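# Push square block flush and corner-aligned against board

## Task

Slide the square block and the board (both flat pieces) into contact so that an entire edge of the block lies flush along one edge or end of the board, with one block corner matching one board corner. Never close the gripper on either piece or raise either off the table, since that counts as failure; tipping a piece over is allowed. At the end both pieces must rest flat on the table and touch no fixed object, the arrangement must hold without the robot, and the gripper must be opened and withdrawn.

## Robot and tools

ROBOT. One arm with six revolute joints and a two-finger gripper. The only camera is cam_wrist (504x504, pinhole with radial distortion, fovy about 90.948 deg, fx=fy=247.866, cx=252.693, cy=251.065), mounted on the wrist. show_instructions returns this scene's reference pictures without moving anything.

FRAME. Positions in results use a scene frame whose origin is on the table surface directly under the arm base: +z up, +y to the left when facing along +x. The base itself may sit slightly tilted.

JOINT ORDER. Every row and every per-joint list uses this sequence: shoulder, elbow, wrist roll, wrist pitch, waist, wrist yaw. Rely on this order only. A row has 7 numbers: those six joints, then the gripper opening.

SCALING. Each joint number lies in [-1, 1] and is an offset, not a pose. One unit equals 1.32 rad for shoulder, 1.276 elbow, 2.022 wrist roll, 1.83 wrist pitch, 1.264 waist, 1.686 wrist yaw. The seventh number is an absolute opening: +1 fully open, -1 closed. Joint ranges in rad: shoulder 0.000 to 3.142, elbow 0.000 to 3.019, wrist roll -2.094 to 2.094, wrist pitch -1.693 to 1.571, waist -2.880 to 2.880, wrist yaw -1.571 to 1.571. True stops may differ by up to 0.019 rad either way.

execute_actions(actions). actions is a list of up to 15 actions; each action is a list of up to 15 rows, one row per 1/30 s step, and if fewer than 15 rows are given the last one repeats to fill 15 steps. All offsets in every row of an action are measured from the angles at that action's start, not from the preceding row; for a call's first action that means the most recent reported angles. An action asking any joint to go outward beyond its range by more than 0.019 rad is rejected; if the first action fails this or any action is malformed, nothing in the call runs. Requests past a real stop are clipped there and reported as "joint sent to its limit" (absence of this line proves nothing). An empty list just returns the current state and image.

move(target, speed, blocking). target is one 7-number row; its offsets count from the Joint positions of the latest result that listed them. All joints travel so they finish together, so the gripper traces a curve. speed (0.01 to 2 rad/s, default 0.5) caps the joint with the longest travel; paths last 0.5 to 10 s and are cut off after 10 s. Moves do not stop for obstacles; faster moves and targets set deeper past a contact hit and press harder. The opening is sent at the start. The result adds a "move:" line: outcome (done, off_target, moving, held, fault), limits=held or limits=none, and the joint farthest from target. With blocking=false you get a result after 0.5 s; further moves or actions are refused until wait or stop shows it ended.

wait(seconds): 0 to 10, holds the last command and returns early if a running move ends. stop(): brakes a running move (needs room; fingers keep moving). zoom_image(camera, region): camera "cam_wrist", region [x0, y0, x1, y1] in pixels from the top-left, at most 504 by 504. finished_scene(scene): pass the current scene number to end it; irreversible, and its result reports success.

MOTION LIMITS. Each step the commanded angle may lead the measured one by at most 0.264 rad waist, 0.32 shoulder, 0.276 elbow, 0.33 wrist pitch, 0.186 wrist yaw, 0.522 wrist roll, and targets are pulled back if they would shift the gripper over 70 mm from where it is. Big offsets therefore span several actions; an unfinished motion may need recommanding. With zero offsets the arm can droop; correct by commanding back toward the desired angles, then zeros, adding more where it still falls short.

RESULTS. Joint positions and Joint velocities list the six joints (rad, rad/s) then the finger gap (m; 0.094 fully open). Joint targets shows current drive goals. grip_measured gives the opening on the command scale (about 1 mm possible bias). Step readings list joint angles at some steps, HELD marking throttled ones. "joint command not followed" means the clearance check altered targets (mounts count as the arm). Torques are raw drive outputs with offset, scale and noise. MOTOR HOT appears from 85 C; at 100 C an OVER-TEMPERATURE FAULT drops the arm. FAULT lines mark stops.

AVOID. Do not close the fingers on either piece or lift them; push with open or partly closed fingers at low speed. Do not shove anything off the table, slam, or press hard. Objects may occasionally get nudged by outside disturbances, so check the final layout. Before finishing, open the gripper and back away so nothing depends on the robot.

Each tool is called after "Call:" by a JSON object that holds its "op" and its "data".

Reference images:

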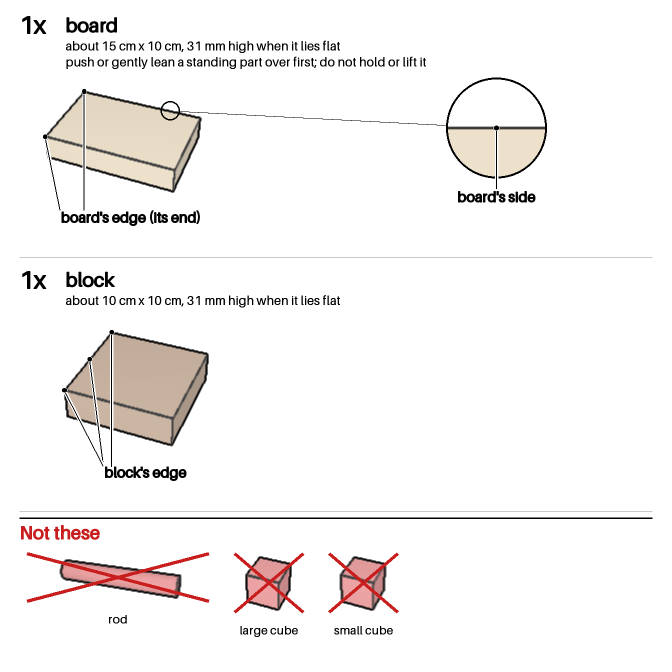

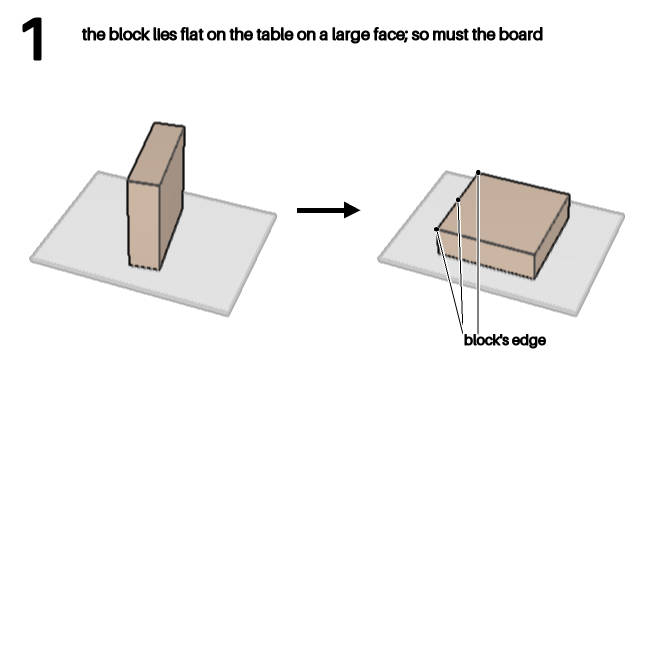

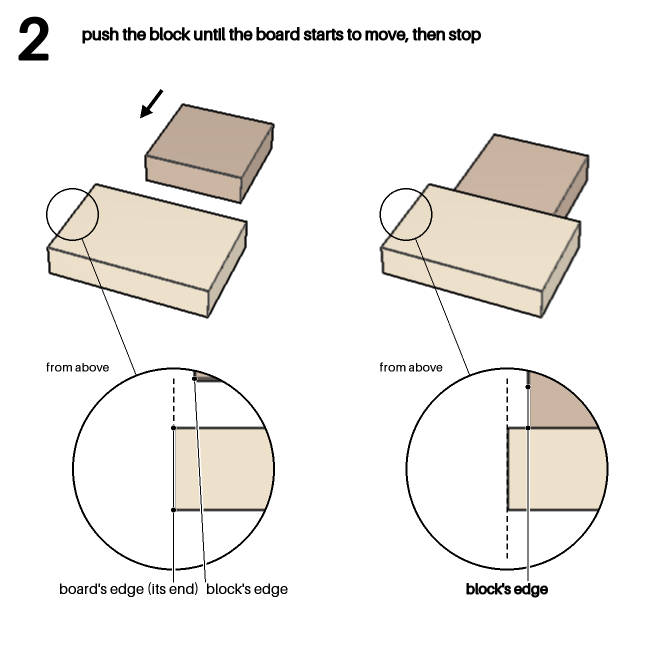

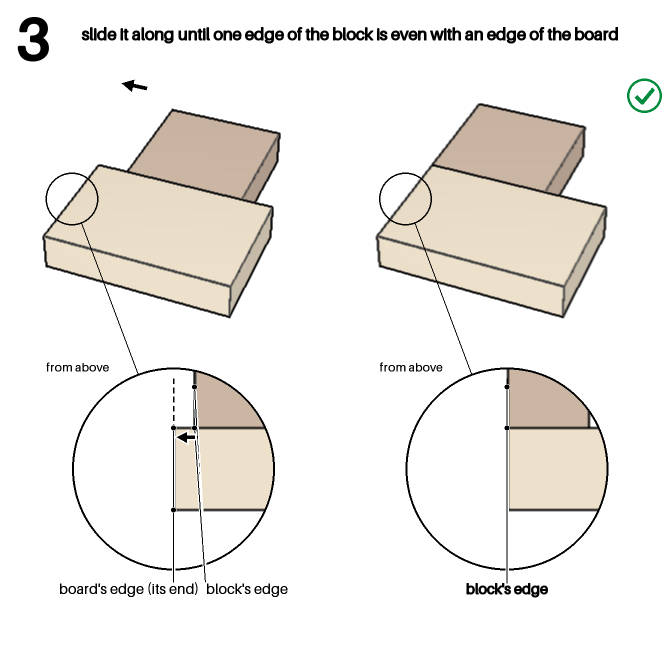

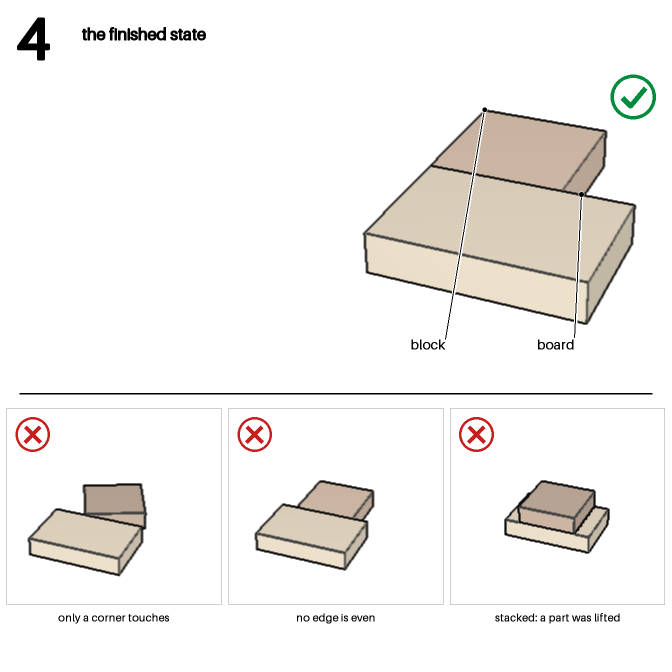

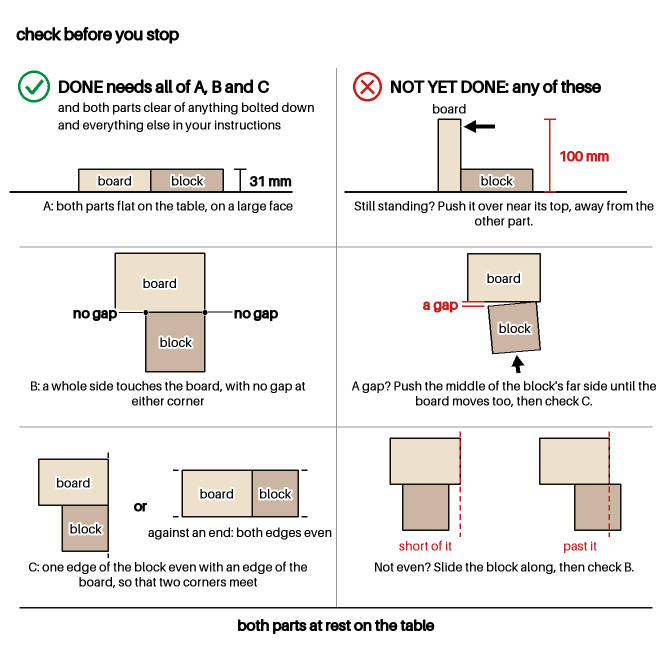

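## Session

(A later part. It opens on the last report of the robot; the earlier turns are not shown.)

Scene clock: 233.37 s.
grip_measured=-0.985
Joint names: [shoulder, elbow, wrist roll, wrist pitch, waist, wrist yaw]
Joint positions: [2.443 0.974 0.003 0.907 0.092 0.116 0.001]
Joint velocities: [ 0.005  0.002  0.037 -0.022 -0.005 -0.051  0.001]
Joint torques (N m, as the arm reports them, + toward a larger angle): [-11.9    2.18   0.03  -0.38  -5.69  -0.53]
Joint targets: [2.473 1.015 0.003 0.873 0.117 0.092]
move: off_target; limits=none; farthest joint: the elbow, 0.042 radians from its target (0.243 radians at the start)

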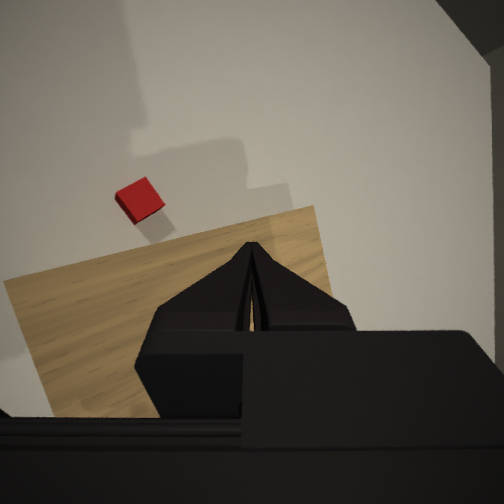

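Call:
{"op": "move", "data": {"target": [-0.03,-0.19,0,0.12,0.06,-0.015,-1], "speed": 0.3}}

Call:
{"op": "move", "data": {"target": [0.155,0.0,0,0.05,0,0,-1], "speed": 0.2}}

Call:
{"op": "move", "data": {"target": [-0.02,0.2,0,-0.13,0,0,-1], "speed": 0.1}}

Scene clock: 238.57 s.
grip_measured=-0.985
Joint names: [shoulder, elbow, wrist roll, wrist pitch, waist, wrist yaw]
Joint positions: [2.411 0.748 0.003 1.104 0.154 0.095 0.001]
Joint velocities: [-0.015  0.017 -0.051 -0.007 -0.015 -0.007 -0.   ]
Joint torques (N m, as the arm reports them, + toward a larger angle): [-13.37  -4.49   0.04   1.92  -5.67   0.33]
Joint targets: [2.403 0.731 0.003 1.126 0.168 0.091]
move: off_target; limits=none; farthest joint: the wrist pitch, 0.023 radians from its target (0.220 radians at the start)

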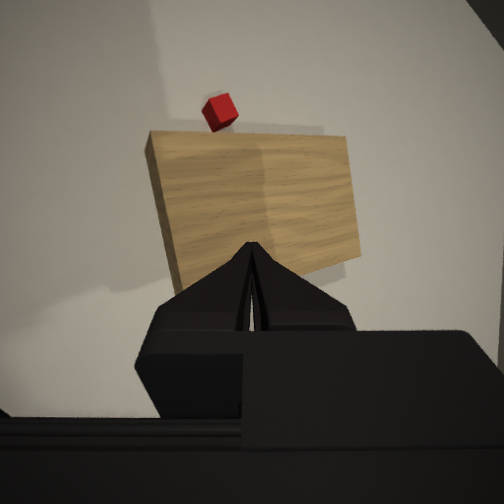

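Scene clock: 240.07 s.
grip_measured=-0.985
Joint names: [shoulder, elbow, wrist roll, wrist pitch, waist, wrist yaw]
Joint positions: [2.61  0.748 0.003 1.173 0.154 0.095 0.001]
Joint velocities: [-0.005  0.012  0.037  0.007  0.005 -0.051 -0.001]
Joint torques (N m, as the arm reports them, + toward a larger angle): [-10.47  -4.4    0.04   1.69  -6.16   0.51]
Joint targets: [2.615 0.748 0.003 1.195 0.154 0.095]
move: off_target; limits=none; farthest joint: the wrist pitch, 0.022 radians from its target (0.092 radians at the start)

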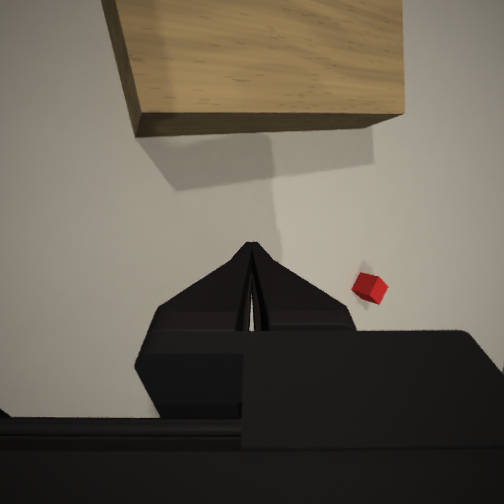

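Scene clock: 243.00 s.
grip_measured=-0.985
Joint names: [shoulder, elbow, wrist roll, wrist pitch, waist, wrist yaw]
Joint positions: [2.544 0.974 0.003 0.98  0.113 0.132 0.001]
Joint velocities: [-0.005  0.007 -0.037  0.012 -0.005 -0.051 -0.001]
Joint torques (N m, as the arm reports them, + toward a larger angle): [-9.97  0.37  0.05 -0.81 -3.8  -1.09]
Joint targets: [2.584 1.004 0.003 0.935 0.154 0.095]
move: off_target; limits=none; farthest joint: the wrist pitch, 0.045 radians from its target (0.238 radians at the start)

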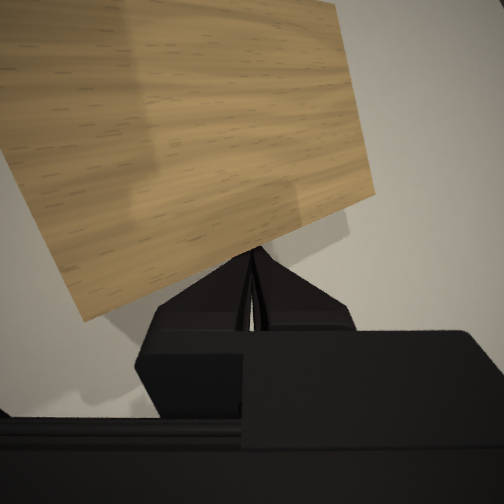

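Call:
{"op": "move", "data": {"target": [-0.1,-0.2,0,0.1,0.03,-0.02,-1], "speed": 0.3}}

Call:
{"op": "move", "data": {"target": [-0.5,0.4,0,-1.0,0.05,0,-1]}}

Scene clock: 246.03 s.
grip_measured=-0.985
Joint names: [shoulder, elbow, wrist roll, wrist pitch, waist, wrist yaw]
Joint positions: [2.417 0.737 0.003 1.141 0.135 0.103 0.001]
Joint velocities: [-0.005  0.002 -0.081  0.012 -0.005 -0.022  0.001]
Joint torques (N m, as the arm reports them, + toward a larger angle): [-12.45  -4.5    0.05   1.96  -5.53   0.32]
Joint targets: [2.412 0.718 0.003 1.163 0.151 0.099]
move: off_target; limits=none; farthest joint: the wrist pitch, 0.022 radians from its target (0.183 radians at the start)

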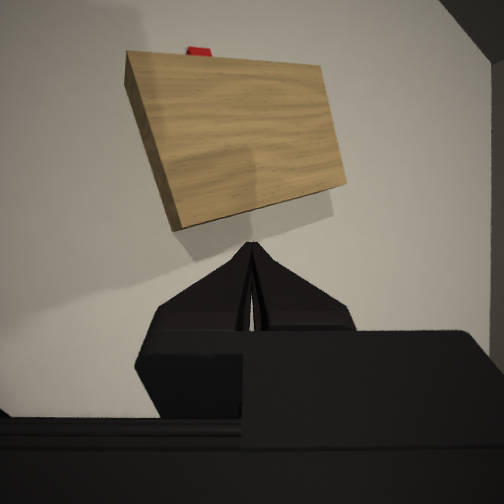

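Scene clock: 250.23 s.
grip_measured=-0.985
Joint names: [shoulder, elbow, wrist roll, wrist pitch, waist, wrist yaw]
Joint positions: [ 1.756  1.221  0.003 -0.673  0.182  0.103  0.001]
Joint velocities: [-0.005  0.007  0.022 -0.027 -0.005  0.037 -0.001]
Joint torques (N m, as the arm reports them, + toward a larger angle): [-18.42   7.2    0.04  -0.69  -5.11   0.52]
Joint targets: [1.757 1.247 0.003 -0.689 0.199 0.103]
move: off_target; limits=none; farthest joint: the elbow, 0.027 radians from its target (0.511 radians at the start)

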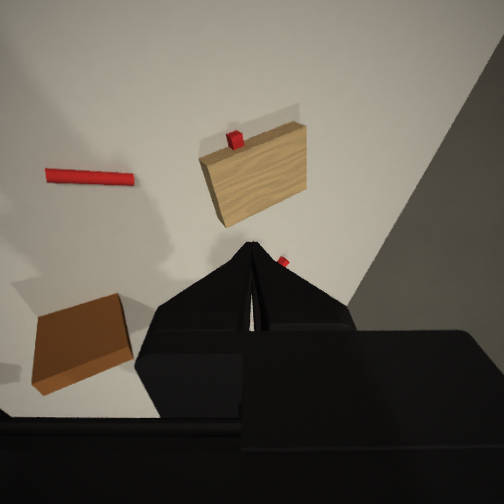

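Call:
{"op": "move", "data": {"target": [0.5,-0.37,0,0.96,-0.07,0,-1]}}

Call:
{"op": "move", "data": {"target": [0.05,0.0,0,0,0,0,-1], "speed": 0.2}}

Call:
{"op": "move", "data": {"target": [0.02,0.34,0,-0.2,0,0,-1], "speed": 0.15}}

Scene clock: 260.33 s.
grip_measured=-0.985
Joint names: [shoulder, elbow, wrist roll, wrist pitch, waist, wrist yaw]
Joint positions: [2.408 0.765 0.003 1.061 0.106 0.103 0.001]
Joint velocities: [-0.005 -0.002 -0.037 -0.017 -0.024 -0.066  0.   ]
Joint torques (N m, as the arm reports them, + toward a larger angle): [-12.19  -4.     0.01   1.96  -7.62   0.55]
Joint targets: [2.416 0.749 0.003 1.083 0.094 0.103]
move: off_target; limits=none; farthest joint: the wrist pitch, 0.023 radians from its target (1.757 radians at the start)

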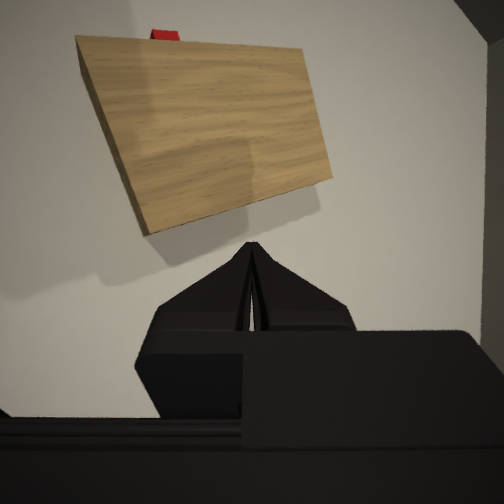

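Scene clock: 261.13 s.
grip_measured=-0.985
Joint names: [shoulder, elbow, wrist roll, wrist pitch, waist, wrist yaw]
Joint positions: [2.467 0.765 0.003 1.061 0.106 0.103 0.001]
Joint velocities: [-0.005 -0.002 -0.037  0.007  0.005 -0.022 -0.   ]
Joint torques (N m, as the arm reports them, + toward a larger angle): [-11.76  -3.03   0.03   0.77  -6.5    0.54]
Joint targets: [2.473 0.765 0.003 1.061 0.106 0.103]
move: done; limits=none; farthest joint: the shoulder, 0.007 radians from its target (0.066 radians at the start)

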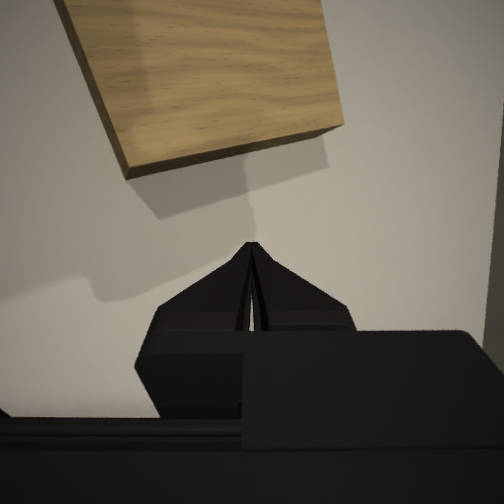

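Scene clock: 264.37 s.
grip_measured=-0.985
Joint names: [shoulder, elbow, wrist roll, wrist pitch, waist, wrist yaw]
Joint positions: [2.477 1.187 0.003 0.72  0.097 0.114 0.001]
Joint velocities: [ 0.005 -0.012 -0.022  0.012  0.005 -0.007 -0.001]
Joint torques (N m, as the arm reports them, + toward a larger angle): [-15.17   1.22   0.05  -0.06  -8.2    0.06]
Joint targets: [2.494 1.199 0.003 0.695 0.106 0.103]
move: off_target; limits=none; farthest joint: the wrist pitch, 0.025 radians from its target (0.366 radians at the start)

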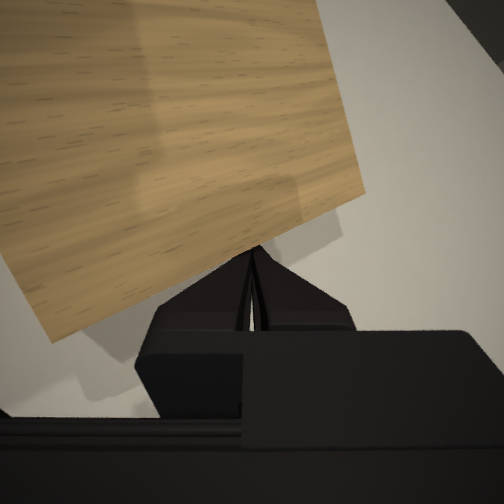

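Call:
{"op": "move", "data": {"target": [-0.55,0.0,0,-0.85,0.1,0,-1]}}

Scene clock: 269.30 s.
grip_measured=-0.985
Joint names: [shoulder, elbow, wrist roll, wrist pitch, waist, wrist yaw]
Joint positions: [ 1.749  1.187  0.003 -0.82   0.208  0.116  0.001]
Joint velocities: [-0.015 -0.012 -0.037 -0.007  0.015  0.022  0.   ]
Joint torques (N m, as the arm reports them, + toward a larger angle): [-17.48   4.51   0.05  -0.98  -4.71   0.43]
Joint targets: [1.751 1.187 0.003 -0.836 0.223 0.114]
move: done; limits=none; farthest joint: the wrist pitch, 0.016 radians from its target (1.555 radians at the start)

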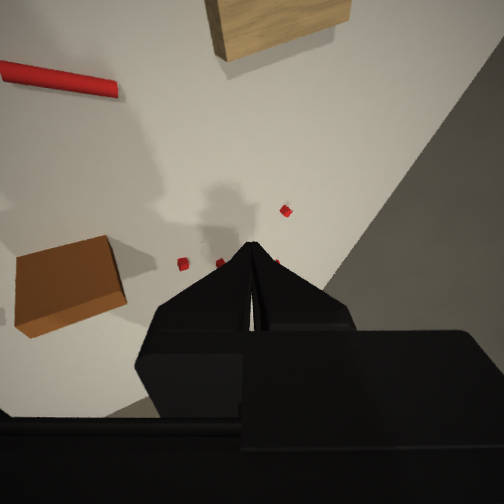

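Call:
{"op": "move", "data": {"target": [0.335,-0.46,0,0.825,0.5,-0.05,-1]}}

Scene clock: 278.93 s.
grip_measured=-0.985
Joint names: [shoulder, elbow, wrist roll, wrist pitch, waist, wrist yaw]
Joint positions: [ 2.178  0.629 -0.003  0.673  0.835  0.036  0.001]
Joint velocities: [-0.005 -0.017  0.022 -0.017 -0.015  0.022  0.   ]
Joint torques (N m, as the arm reports them, + toward a larger angle): [-10.7   -6.7    0.08   1.02  -0.64   0.07]
Joint targets: [2.191 0.600 0.003 0.690 0.840 0.032]
move: off_target; limits=none; farthest joint: the elbow, 0.029 radians from its target (0.586 radians at the start)

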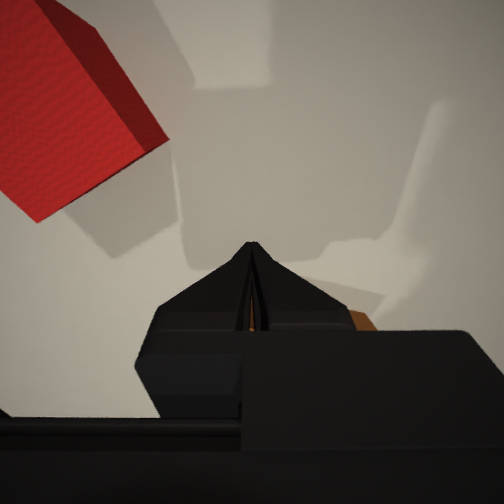

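Call:
{"op": "move", "data": {"target": [-0.105,-0.125,0,-0.165,0.07,0,-1], "speed": 0.4}}

Scene clock: 281.73 s.
grip_measured=-0.985
Joint names: [shoulder, elbow, wrist roll, wrist pitch, waist, wrist yaw]
Joint positions: [ 2.046  0.495 -0.003  0.386  0.915  0.036  0.001]
Joint velocities: [-0.005 -0.017 -0.037  0.002 -0.005  0.051  0.   ]
Joint torques (N m, as the arm reports them, + toward a larger angle): [-11.44  -6.92   0.01  -0.83   0.97   0.19]
Joint targets: [2.039 0.470 -0.003 0.371 0.923 0.036]
move: off_target; limits=none; farthest joint: the elbow, 0.025 radians from its target (0.160 radians at the start)

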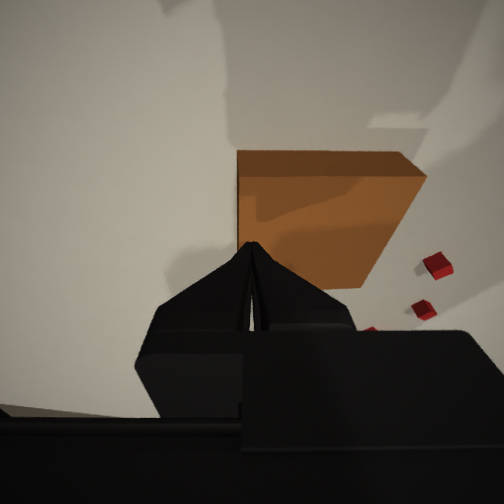

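Call:
{"op": "move", "data": {"target": [0,0,0,0,0.12,0,-1], "speed": 0.4}}

Call:
{"op": "move", "data": {"target": [0.25,0.03,0,0.15,0,0,-1], "speed": 0.2}}

Scene clock: 284.13 s.
grip_measured=-0.985
Joint names: [shoulder, elbow, wrist roll, wrist pitch, waist, wrist yaw]
Joint positions: [ 2.046  0.495 -0.003  0.386  1.066  0.036  0.001]
Joint velocities: [-0.015 -0.017  0.081 -0.012 -0.005  0.081 -0.001]
Joint torques (N m, as the arm reports them, + toward a larger angle): [-10.75  -4.8   -0.02  -0.23   1.86   0.12]
Joint targets: [2.046 0.495 -0.003 0.386 1.066 0.036]
move: done; limits=none; farthest joint: the waist, 0.001 radians from its target (0.152 radians at the start)

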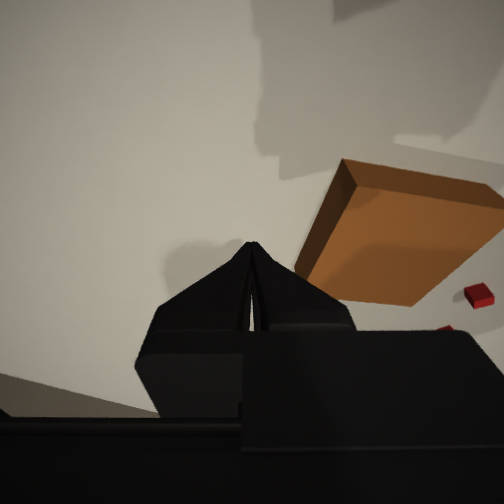

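Scene clock: 286.23 s.
grip_measured=-0.985
Joint names: [shoulder, elbow, wrist roll, wrist pitch, waist, wrist yaw]
Joint positions: [ 2.369  0.522 -0.003  0.645  1.066  0.036  0.001]
Joint velocities: [-0.005 -0.002  0.022 -0.012 -0.005 -0.066  0.001]
Joint torques (N m, as the arm reports them, + toward a larger angle): [-8.6  -5.9  -0.01  0.39  1.25  0.1 ]
Joint targets: [2.376 0.533 -0.003 0.660 1.066 0.036]
move: done; limits=none; farthest joint: the wrist pitch, 0.016 radians from its target (0.275 radians at the start)

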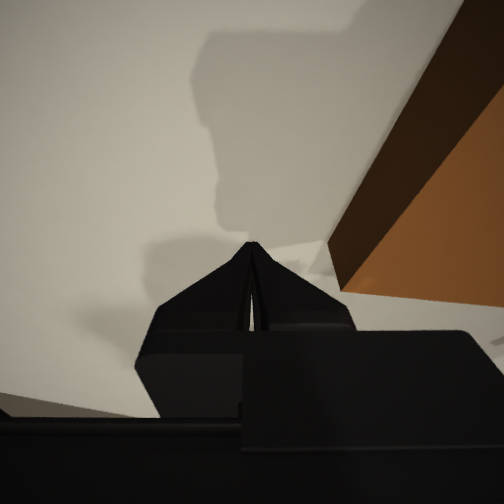

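Call:
{"op": "move", "data": {"target": [-0.02,0.16,0,-0.125,0,0,-1], "speed": 0.25}}

Call:
{"op": "move", "data": {"target": [0,0.01,0,0,-0.3,0,-1], "speed": 0.2}}

Scene clock: 289.23 s.
grip_measured=-0.985
Joint names: [shoulder, elbow, wrist roll, wrist pitch, waist, wrist yaw]
Joint positions: [ 2.311  0.596 -0.003  0.393  1.066  0.036  0.001]
Joint velocities: [ 0.005 -0.022  0.037 -0.007 -0.005  0.022 -0.001]
Joint torques (N m, as the arm reports them, + toward a larger angle): [-7.01  4.55  0.01  0.41  1.64  0.11]
Joint targets: [2.343 0.726 -0.003 0.416 1.066 0.036]
move: off_target; limits=none; farthest joint: the elbow, 0.130 radians from its target (0.204 radians at the start)

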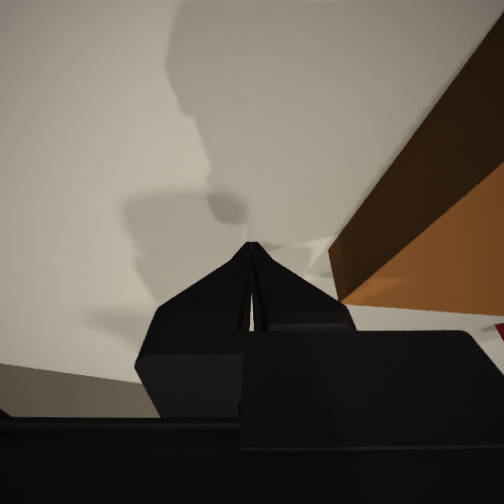

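Scene clock: 291.50 s.
grip_measured=-0.985
Joint names: [shoulder, elbow, wrist roll, wrist pitch, waist, wrist yaw]
Joint positions: [ 2.308  0.596 -0.003  0.392  0.694  0.032  0.001]
Joint velocities: [-0.005  0.007 -0.007 -0.022 -0.015 -0.007 -0.   ]
Joint torques (N m, as the arm reports them, + toward a larger angle): [-9.47 -5.04  0.03 -0.36 -1.71  0.44]
Joint targets: [2.311 0.609 -0.003 0.393 0.687 0.036]
move: done; limits=none; farthest joint: the elbow, 0.012 radians from its target (0.013 radians at the start)

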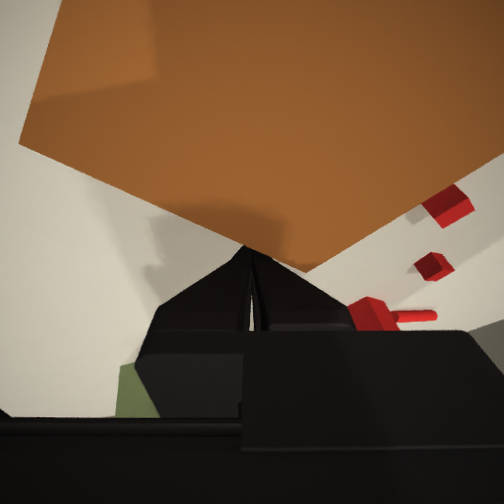

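Call:
{"op": "move", "data": {"target": [-0.4,0.45,0,-0.6,-0.25,0.04,-1]}}

Scene clock: 295.03 s.
grip_measured=-0.985
Joint names: [shoulder, elbow, wrist roll, wrist pitch, waist, wrist yaw]
Joint positions: [ 1.774  1.156 -0.003 -0.691  0.384  0.096  0.001]
Joint velocities: [-0.005  0.007  0.022 -0.012 -0.005 -0.022  0.001]
Joint torques (N m, as the arm reports them, + toward a larger angle): [-16.81   5.16   0.02  -0.91  -5.45   0.58]
Joint targets: [1.780 1.171 -0.003 -0.706 0.378 0.100]
move: done; limits=none; farthest joint: the wrist pitch, 0.015 radians from its target (1.098 radians at the start)

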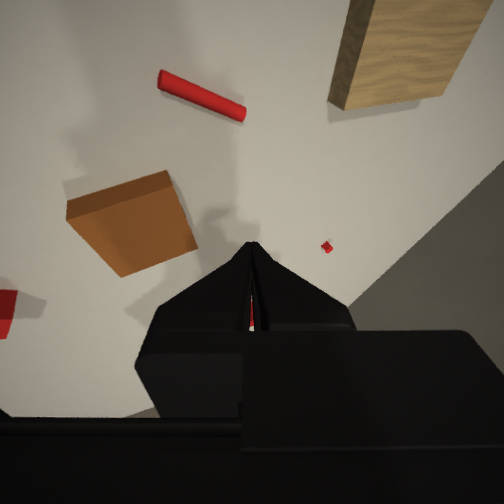

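Call:
{"op": "move", "data": {"target": [0.5,-0.215,0,0.97,0.27,-0.03,-1]}}

Scene clock: 302.57 s.
grip_measured=-0.985
Joint names: [shoulder, elbow, wrist roll, wrist pitch, waist, wrist yaw]
Joint positions: [ 2.313  0.915 -0.003  1.134  0.652  0.091  0.001]
Joint velocities: [-0.005 -0.002  0.007  0.002  0.005 -0.066 -0.001]
Joint torques (N m, as the arm reports them, + toward a larger angle): [-7.76 -3.7   0.   -0.05  1.81 -1.12]
Joint targets: [2.400 0.891 -0.003 1.098 0.705 0.058]
move: off_target; limits=none; farthest joint: the shoulder, 0.121 radians from its target (0.660 radians at the start)

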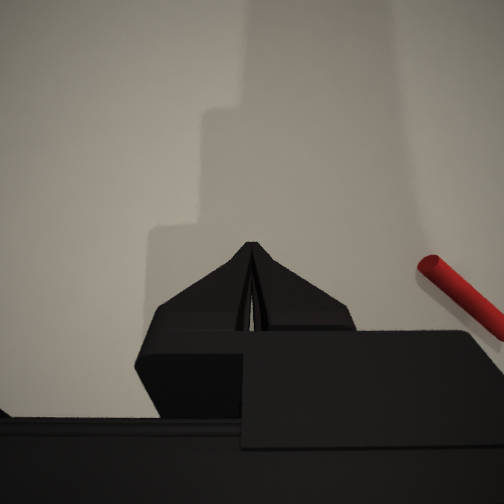

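Call:
{"op": "move", "data": {"target": [-0.2,-0.12,0,-0.5,0.13,-0.03,-1]}}

Call:
{"op": "move", "data": {"target": [0.18,0,0,0,0,0,-1], "speed": 0.2}}

Scene clock: 307.17 s.
grip_measured=-0.985
Joint names: [shoulder, elbow, wrist roll, wrist pitch, waist, wrist yaw]
Joint positions: [ 2.057  0.775 -0.003  0.235  0.809  0.044  0.001]
Joint velocities: [-0.005  0.007 -0.095 -0.002  0.005 -0.037 -0.   ]
Joint torques (N m, as the arm reports them, + toward a larger angle): [-14.55  -3.54   0.03  -0.56  -0.47   0.08]
Joint targets: [2.049 0.761 -0.003 0.219 0.817 0.040]
move: done; limits=none; farthest joint: the wrist pitch, 0.016 radians from its target (0.915 radians at the start)

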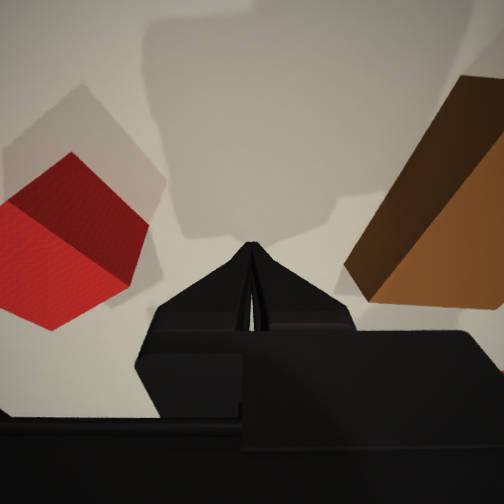

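Scene clock: 308.60 s.
grip_measured=-0.985
Joint names: [shoulder, elbow, wrist roll, wrist pitch, waist, wrist yaw]
Joint positions: [ 2.082  0.773 -0.003  0.237  0.809  0.048  0.001]
Joint velocities: [-0.005 -0.007 -0.037 -0.002  0.005  0.037  0.001]
Joint torques (N m, as the arm reports them, + toward a larger angle): [-0.95 -2.43  0.03 -0.12 -0.59  0.12]
Joint targets: [2.230 0.774 -0.003 0.236 0.809 0.045]
move: off_target; limits=none; farthest joint: the shoulder, 0.212 radians from its target (0.238 radians at the start)

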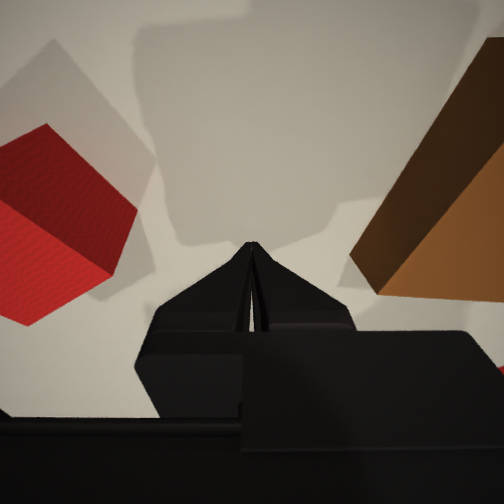

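Call:
{"op": "move", "data": {"target": [-0.04,0.1,0,-0.1,-0.06,0,-1], "speed": 0.2}}

Call:
{"op": "move", "data": {"target": [0.04,0,0,0.03,-0.12,0,-1], "speed": 0.15}}

Scene clock: 312.07 s.
grip_measured=-0.985
Joint names: [shoulder, elbow, wrist roll, wrist pitch, waist, wrist yaw]
Joint positions: [ 2.034  0.895 -0.003  0.07   0.741  0.048  0.001]
Joint velocities: [ 0.005 -0.017  0.007  0.007 -0.015 -0.022 -0.001]
Joint torques (N m, as the arm reports them, + toward a larger angle): [-15.19  -0.62   0.01  -0.63  -2.46   0.27]
Joint targets: [2.029 0.901 -0.003 0.054 0.733 0.048]
move: done; limits=none; farthest joint: the wrist pitch, 0.016 radians from its target (0.183 radians at the start)

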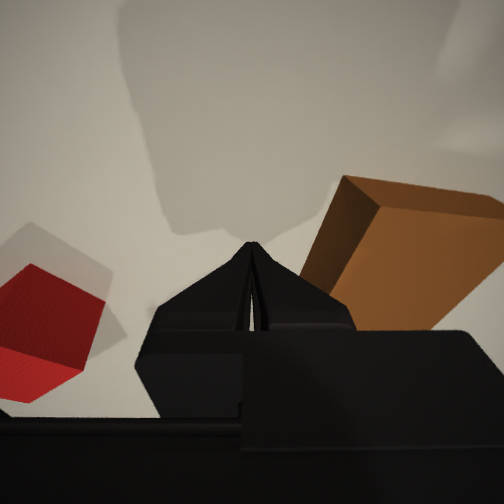

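Scene clock: 313.47 s.
grip_measured=-0.985
Joint names: [shoulder, elbow, wrist roll, wrist pitch, waist, wrist yaw]
Joint positions: [ 2.073  0.895 -0.003  0.108  0.597  0.047  0.001]
Joint velocities: [-0.005 -0.012  0.022  0.007 -0.005  0.051 -0.   ]
Joint torques (N m, as the arm reports them, + toward a larger angle): [-13.45  -1.16   0.01   0.69  -3.34   0.38]
Joint targets: [2.087 0.895 -0.003 0.125 0.589 0.048]
move: done; limits=none; farthest joint: the wrist pitch, 0.017 radians from its target (0.055 radians at the start)

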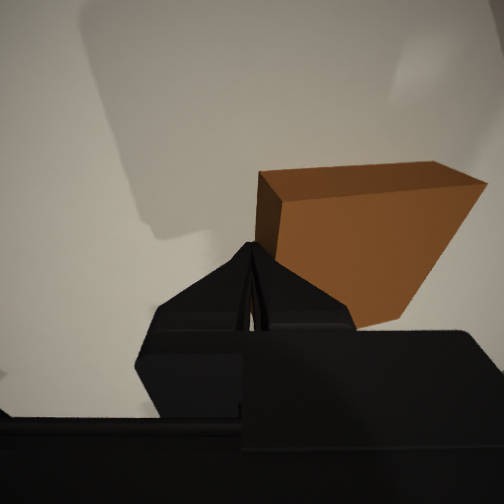

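Call:
{"op": "move", "data": {"target": [0.06,0,0,0.04,0,0,-1], "speed": 0.15}}

Call:
{"op": "move", "data": {"target": [0.06,0,0,0.04,-0.16,0,-1], "speed": 0.12}}

Scene clock: 315.57 s.
grip_measured=-0.985
Joint names: [shoulder, elbow, wrist roll, wrist pitch, waist, wrist yaw]
Joint positions: [ 2.097  0.888 -0.003  0.157  0.597  0.049  0.001]
Joint velocities: [-0.005  0.007  0.022 -0.007 -0.015  0.022 -0.001]
Joint torques (N m, as the arm reports them, + toward a larger angle): [-10.13  -0.67   0.02   1.08  -2.97   0.25]
Joint targets: [2.152 0.895 -0.003 0.181 0.597 0.047]
move: off_target; limits=none; farthest joint: the shoulder, 0.055 radians from its target (0.080 radians at the start)

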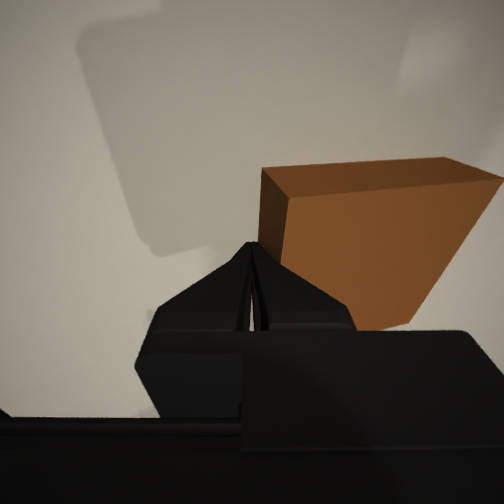

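Scene clock: 317.63 s.
grip_measured=-0.985
Joint names: [shoulder, elbow, wrist roll, wrist pitch, waist, wrist yaw]
Joint positions: [ 2.161  0.887 -0.003  0.213  0.406  0.049  0.001]
Joint velocities: [ 0.005 -0.007 -0.007  0.022 -0.005  0.022  0.001]
Joint torques (N m, as the arm reports them, + toward a larger angle): [-13.09  -1.37   0.04   0.71  -6.21   0.43]
Joint targets: [2.176 0.888 -0.003 0.231 0.395 0.049]
move: done; limits=none; farthest joint: the wrist pitch, 0.017 radians from its target (0.073 radians at the start)

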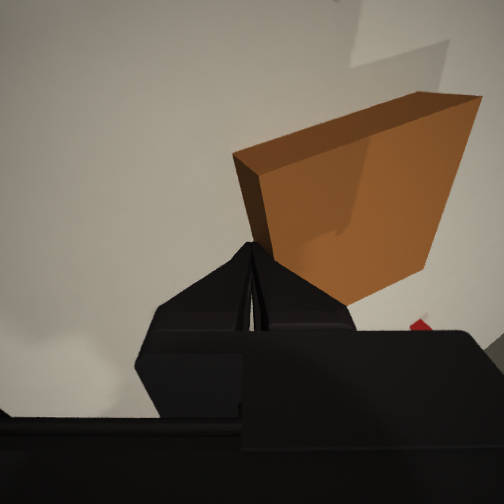

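Call:
{"op": "move", "data": {"target": [0.06,0,0,0.05,-0.15,0,-1], "speed": 0.12}}

Call:
{"op": "move", "data": {"target": [-0.3,0.25,0,-0.45,0.1,0,-1]}}

Scene clock: 323.23 s.
grip_measured=-0.985
Joint names: [shoulder, elbow, wrist roll, wrist pitch, waist, wrist yaw]
Joint positions: [ 2.227  0.887 -0.003  0.285  0.227  0.049  0.001]
Joint velocities: [ 0.005 -0.002 -0.007  0.012 -0.005  0.095  0.   ]
Joint torques (N m, as the arm reports them, + toward a larger angle): [-12.83  -1.32   0.02   1.    -7.63   0.51]
Joint targets: [2.241 0.887 -0.003 0.305 0.216 0.049]
move: done; limits=none; farthest joint: the wrist pitch, 0.020 radians from its target (0.091 radians at the start)

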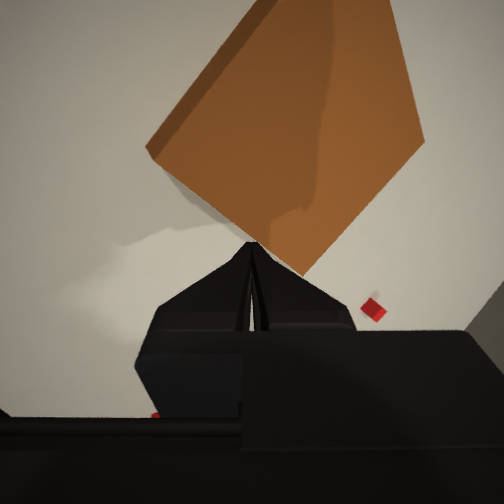

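Scene clock: 325.47 s.
grip_measured=-0.985
Joint names: [shoulder, elbow, wrist roll, wrist pitch, waist, wrist yaw]
Joint positions: [ 1.827  1.189 -0.003 -0.523  0.34   0.049  0.001]
Joint velocities: [-0.005  0.002  0.051 -0.002 -0.005 -0.066  0.   ]
Joint torques (N m, as the arm reports them, + toward a larger angle): [-17.92   5.36   0.05  -0.7   -3.85   0.45]
Joint targets: [1.831 1.206 -0.003 -0.539 0.353 0.049]
move: done; limits=none; farthest joint: the elbow, 0.017 radians from its target (0.319 radians at the start)

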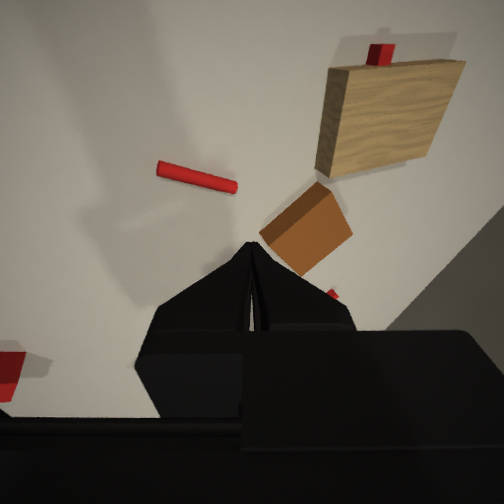

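Call:
{"op": "move", "data": {"target": [0.2,-0.3,0,0.49,-0.08,0,-1]}}

Call:
{"op": "move", "data": {"target": [0.1,0,0,0,0,0,-1], "speed": 0.2}}

Call:
{"op": "move", "data": {"target": [0.02,0.16,0,-0.1,0,0,-1], "speed": 0.12}}

Scene clock: 333.20 s.
grip_measured=-0.985
Joint names: [shoulder, elbow, wrist roll, wrist pitch, waist, wrist yaw]
Joint positions: [ 2.082  0.81  -0.003  0.354  0.25   0.049  0.001]
Joint velocities: [-0.005  0.002  0.037 -0.012 -0.015  0.007 -0.001]
Joint torques (N m, as the arm reports them, + toward a larger angle): [-13.53  -1.1    0.04   1.19  -6.74   0.48]
Joint targets: [2.091 0.806 -0.003 0.374 0.239 0.049]
move: done; limits=none; farthest joint: the wrist pitch, 0.019 radians from its target (0.897 radians at the start)

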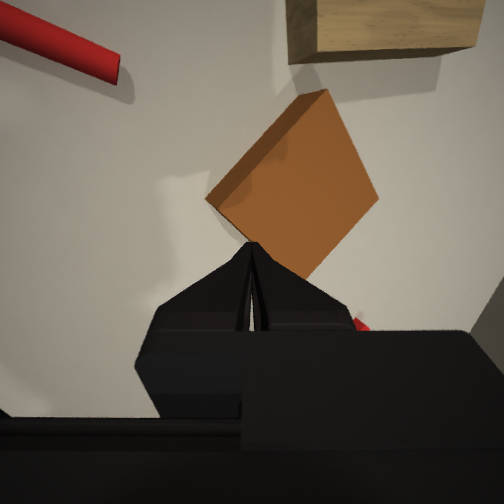

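Scene clock: 334.20 s.
grip_measured=-0.985
Joint names: [shoulder, elbow, wrist roll, wrist pitch, waist, wrist yaw]
Joint positions: [ 2.206  0.81  -0.003  0.354  0.25   0.049  0.001]
Joint velocities: [-0.005  0.007 -0.022  0.017  0.015 -0.037  0.002]
Joint torques (N m, as the arm reports them, + toward a larger angle): [-12.49  -1.99   0.04   0.18  -6.06   0.49]
Joint targets: [2.213 0.810 -0.003 0.354 0.250 0.049]
move: done; limits=none; farthest joint: the shoulder, 0.008 radians from its target (0.132 radians at the start)

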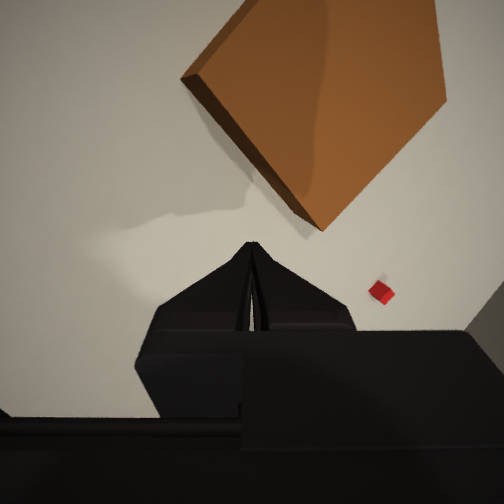

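Scene clock: 336.23 s.
grip_measured=-0.985
Joint names: [shoulder, elbow, wrist roll, wrist pitch, waist, wrist yaw]
Joint positions: [ 2.216  1.007 -0.003  0.187  0.25   0.049  0.001]
Joint velocities: [-0.005 -0.002  0.051  0.002 -0.005 -0.022 -0.   ]
Joint torques (N m, as the arm reports them, + toward a larger angle): [-13.56   0.21   0.04  -0.38  -6.4    0.46]
Joint targets: [2.233 1.015 -0.003 0.171 0.250 0.049]
move: done; limits=none; farthest joint: the shoulder, 0.016 radians from its target (0.026 radians at the start)

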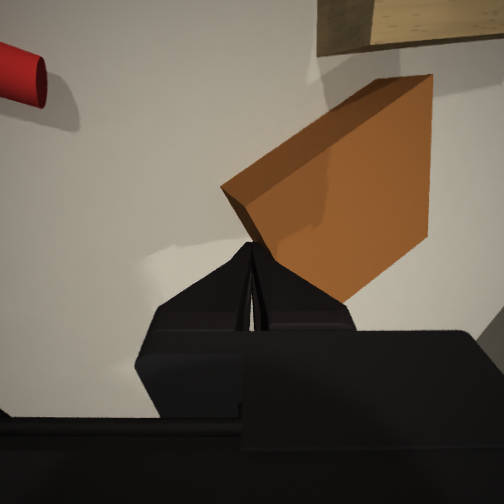

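Call:
{"op": "move", "data": {"target": [-0.03,-0.18,0,0.11,0,0,-1], "speed": 0.3}}

Call:
{"op": "move", "data": {"target": [0.04,0,0,0.02,-0.07,0,-1], "speed": 0.2}}

Call:
{"op": "move", "data": {"target": [0.03,0.25,0,-0.15,0,0,-1], "speed": 0.12}}

Scene clock: 339.37 s.
grip_measured=-0.985
Joint names: [shoulder, elbow, wrist roll, wrist pitch, waist, wrist yaw]
Joint positions: [ 2.185  0.789 -0.003  0.37   0.25   0.049  0.001]
Joint velocities: [-0.015 -0.012 -0.051  0.007 -0.015  0.022  0.001]
Joint torques (N m, as the arm reports them, + toward a larger angle): [-13.77  -2.8    0.05   1.05  -5.7    0.46]
Joint targets: [2.177 0.778 -0.003 0.388 0.250 0.049]
move: done; limits=none; farthest joint: the wrist pitch, 0.018 radians from its target (0.201 radians at the start)

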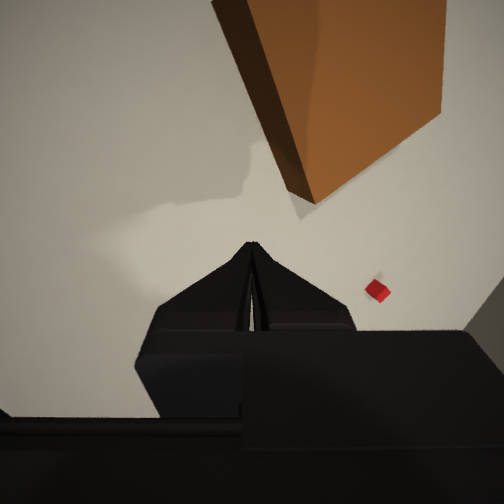

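Scene clock: 340.17 s.
grip_measured=-0.985
Joint names: [shoulder, elbow, wrist roll, wrist pitch, waist, wrist yaw]
Joint positions: [ 2.228  0.789 -0.003  0.389  0.165  0.049  0.001]
Joint velocities: [ 0.005 -0.022 -0.022  0.007 -0.005 -0.037  0.001]
Joint torques (N m, as the arm reports them, + toward a larger angle): [-12.03  -1.82   0.04   0.94  -5.88   0.53]
Joint targets: [2.237 0.789 -0.003 0.407 0.162 0.049]
move: done; limits=none; farthest joint: the wrist pitch, 0.018 radians from its target (0.036 radians at the start)

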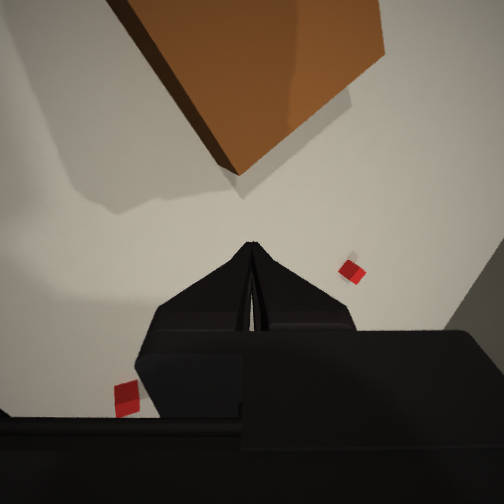

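Scene clock: 343.23 s.
grip_measured=-0.985
Joint names: [shoulder, elbow, wrist roll, wrist pitch, waist, wrist yaw]
Joint positions: [ 2.231  1.053 -0.003  0.108  0.147  0.067  0.001]
Joint velocities: [ 0.005 -0.002  0.066 -0.012 -0.005 -0.022 -0.001]
Joint torques (N m, as the arm reports them, + toward a larger angle): [-12.4    4.71   0.08   0.47  -5.91  -0.29]
Joint targets: [2.268 1.108 -0.003 0.114 0.165 0.049]
move: off_target; limits=none; farthest joint: the elbow, 0.055 radians from its target (0.319 radians at the start)

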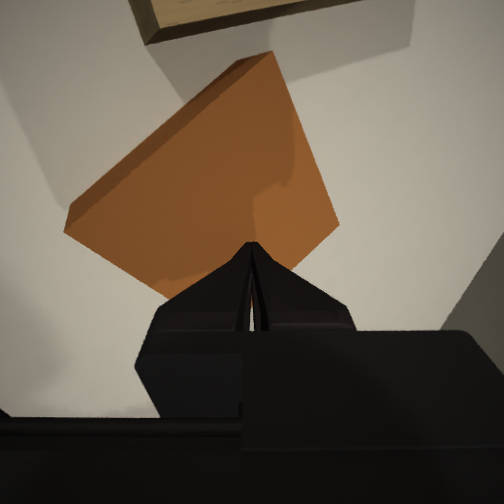

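Call:
{"op": "move", "data": {"target": [-0.08,-0.3,0,0.3,0,0,-1], "speed": 0.4}}

Call:
{"op": "move", "data": {"target": [0.3,-0.09,0,0.3,0,0,-1], "speed": 0.25}}

Scene clock: 349.13 s.
grip_measured=-0.985
Joint names: [shoulder, elbow, wrist roll, wrist pitch, waist, wrist yaw]
Joint positions: [ 2.133  0.681 -0.003  0.637  0.146  0.07   0.001]
Joint velocities: [ 0.005  0.007 -0.037 -0.012  0.005  0.007  0.002]
Joint torques (N m, as the arm reports them, + toward a larger angle): [-13.13  -2.53   0.05   1.5   -5.95   0.37]
Joint targets: [2.126 0.670 -0.003 0.657 0.147 0.067]
move: done; limits=none; farthest joint: the wrist pitch, 0.020 radians from its target (0.549 radians at the start)

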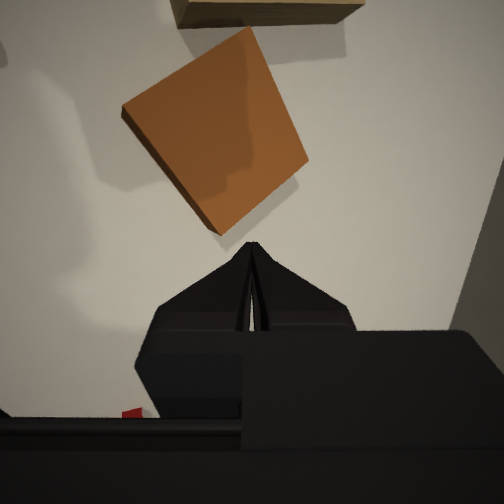

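Scene clock: 351.80 s.
grip_measured=-0.985
Joint names: [shoulder, elbow, wrist roll, wrist pitch, waist, wrist yaw]
Joint positions: [ 2.521  0.598 -0.003  1.165  0.146  0.07   0.001]
Joint velocities: [-0.015 -0.002 -0.022 -0.007 -0.005 -0.007  0.001]
Joint torques (N m, as the arm reports them, + toward a larger angle): [-9.88 -7.51  0.05  1.65 -5.43  0.5 ]
Joint targets: [2.529 0.567 -0.003 1.186 0.146 0.070]
move: off_target; limits=none; farthest joint: the elbow, 0.032 radians from its target (0.115 radians at the start)

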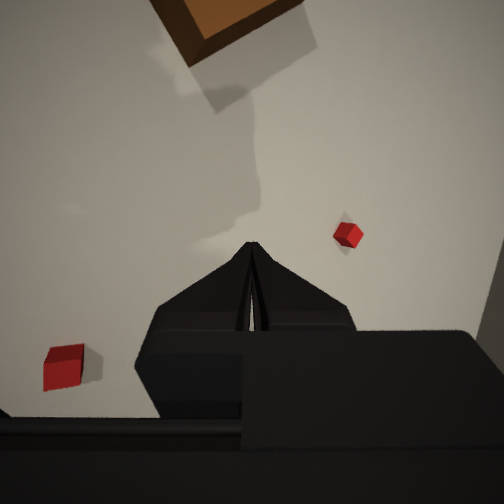

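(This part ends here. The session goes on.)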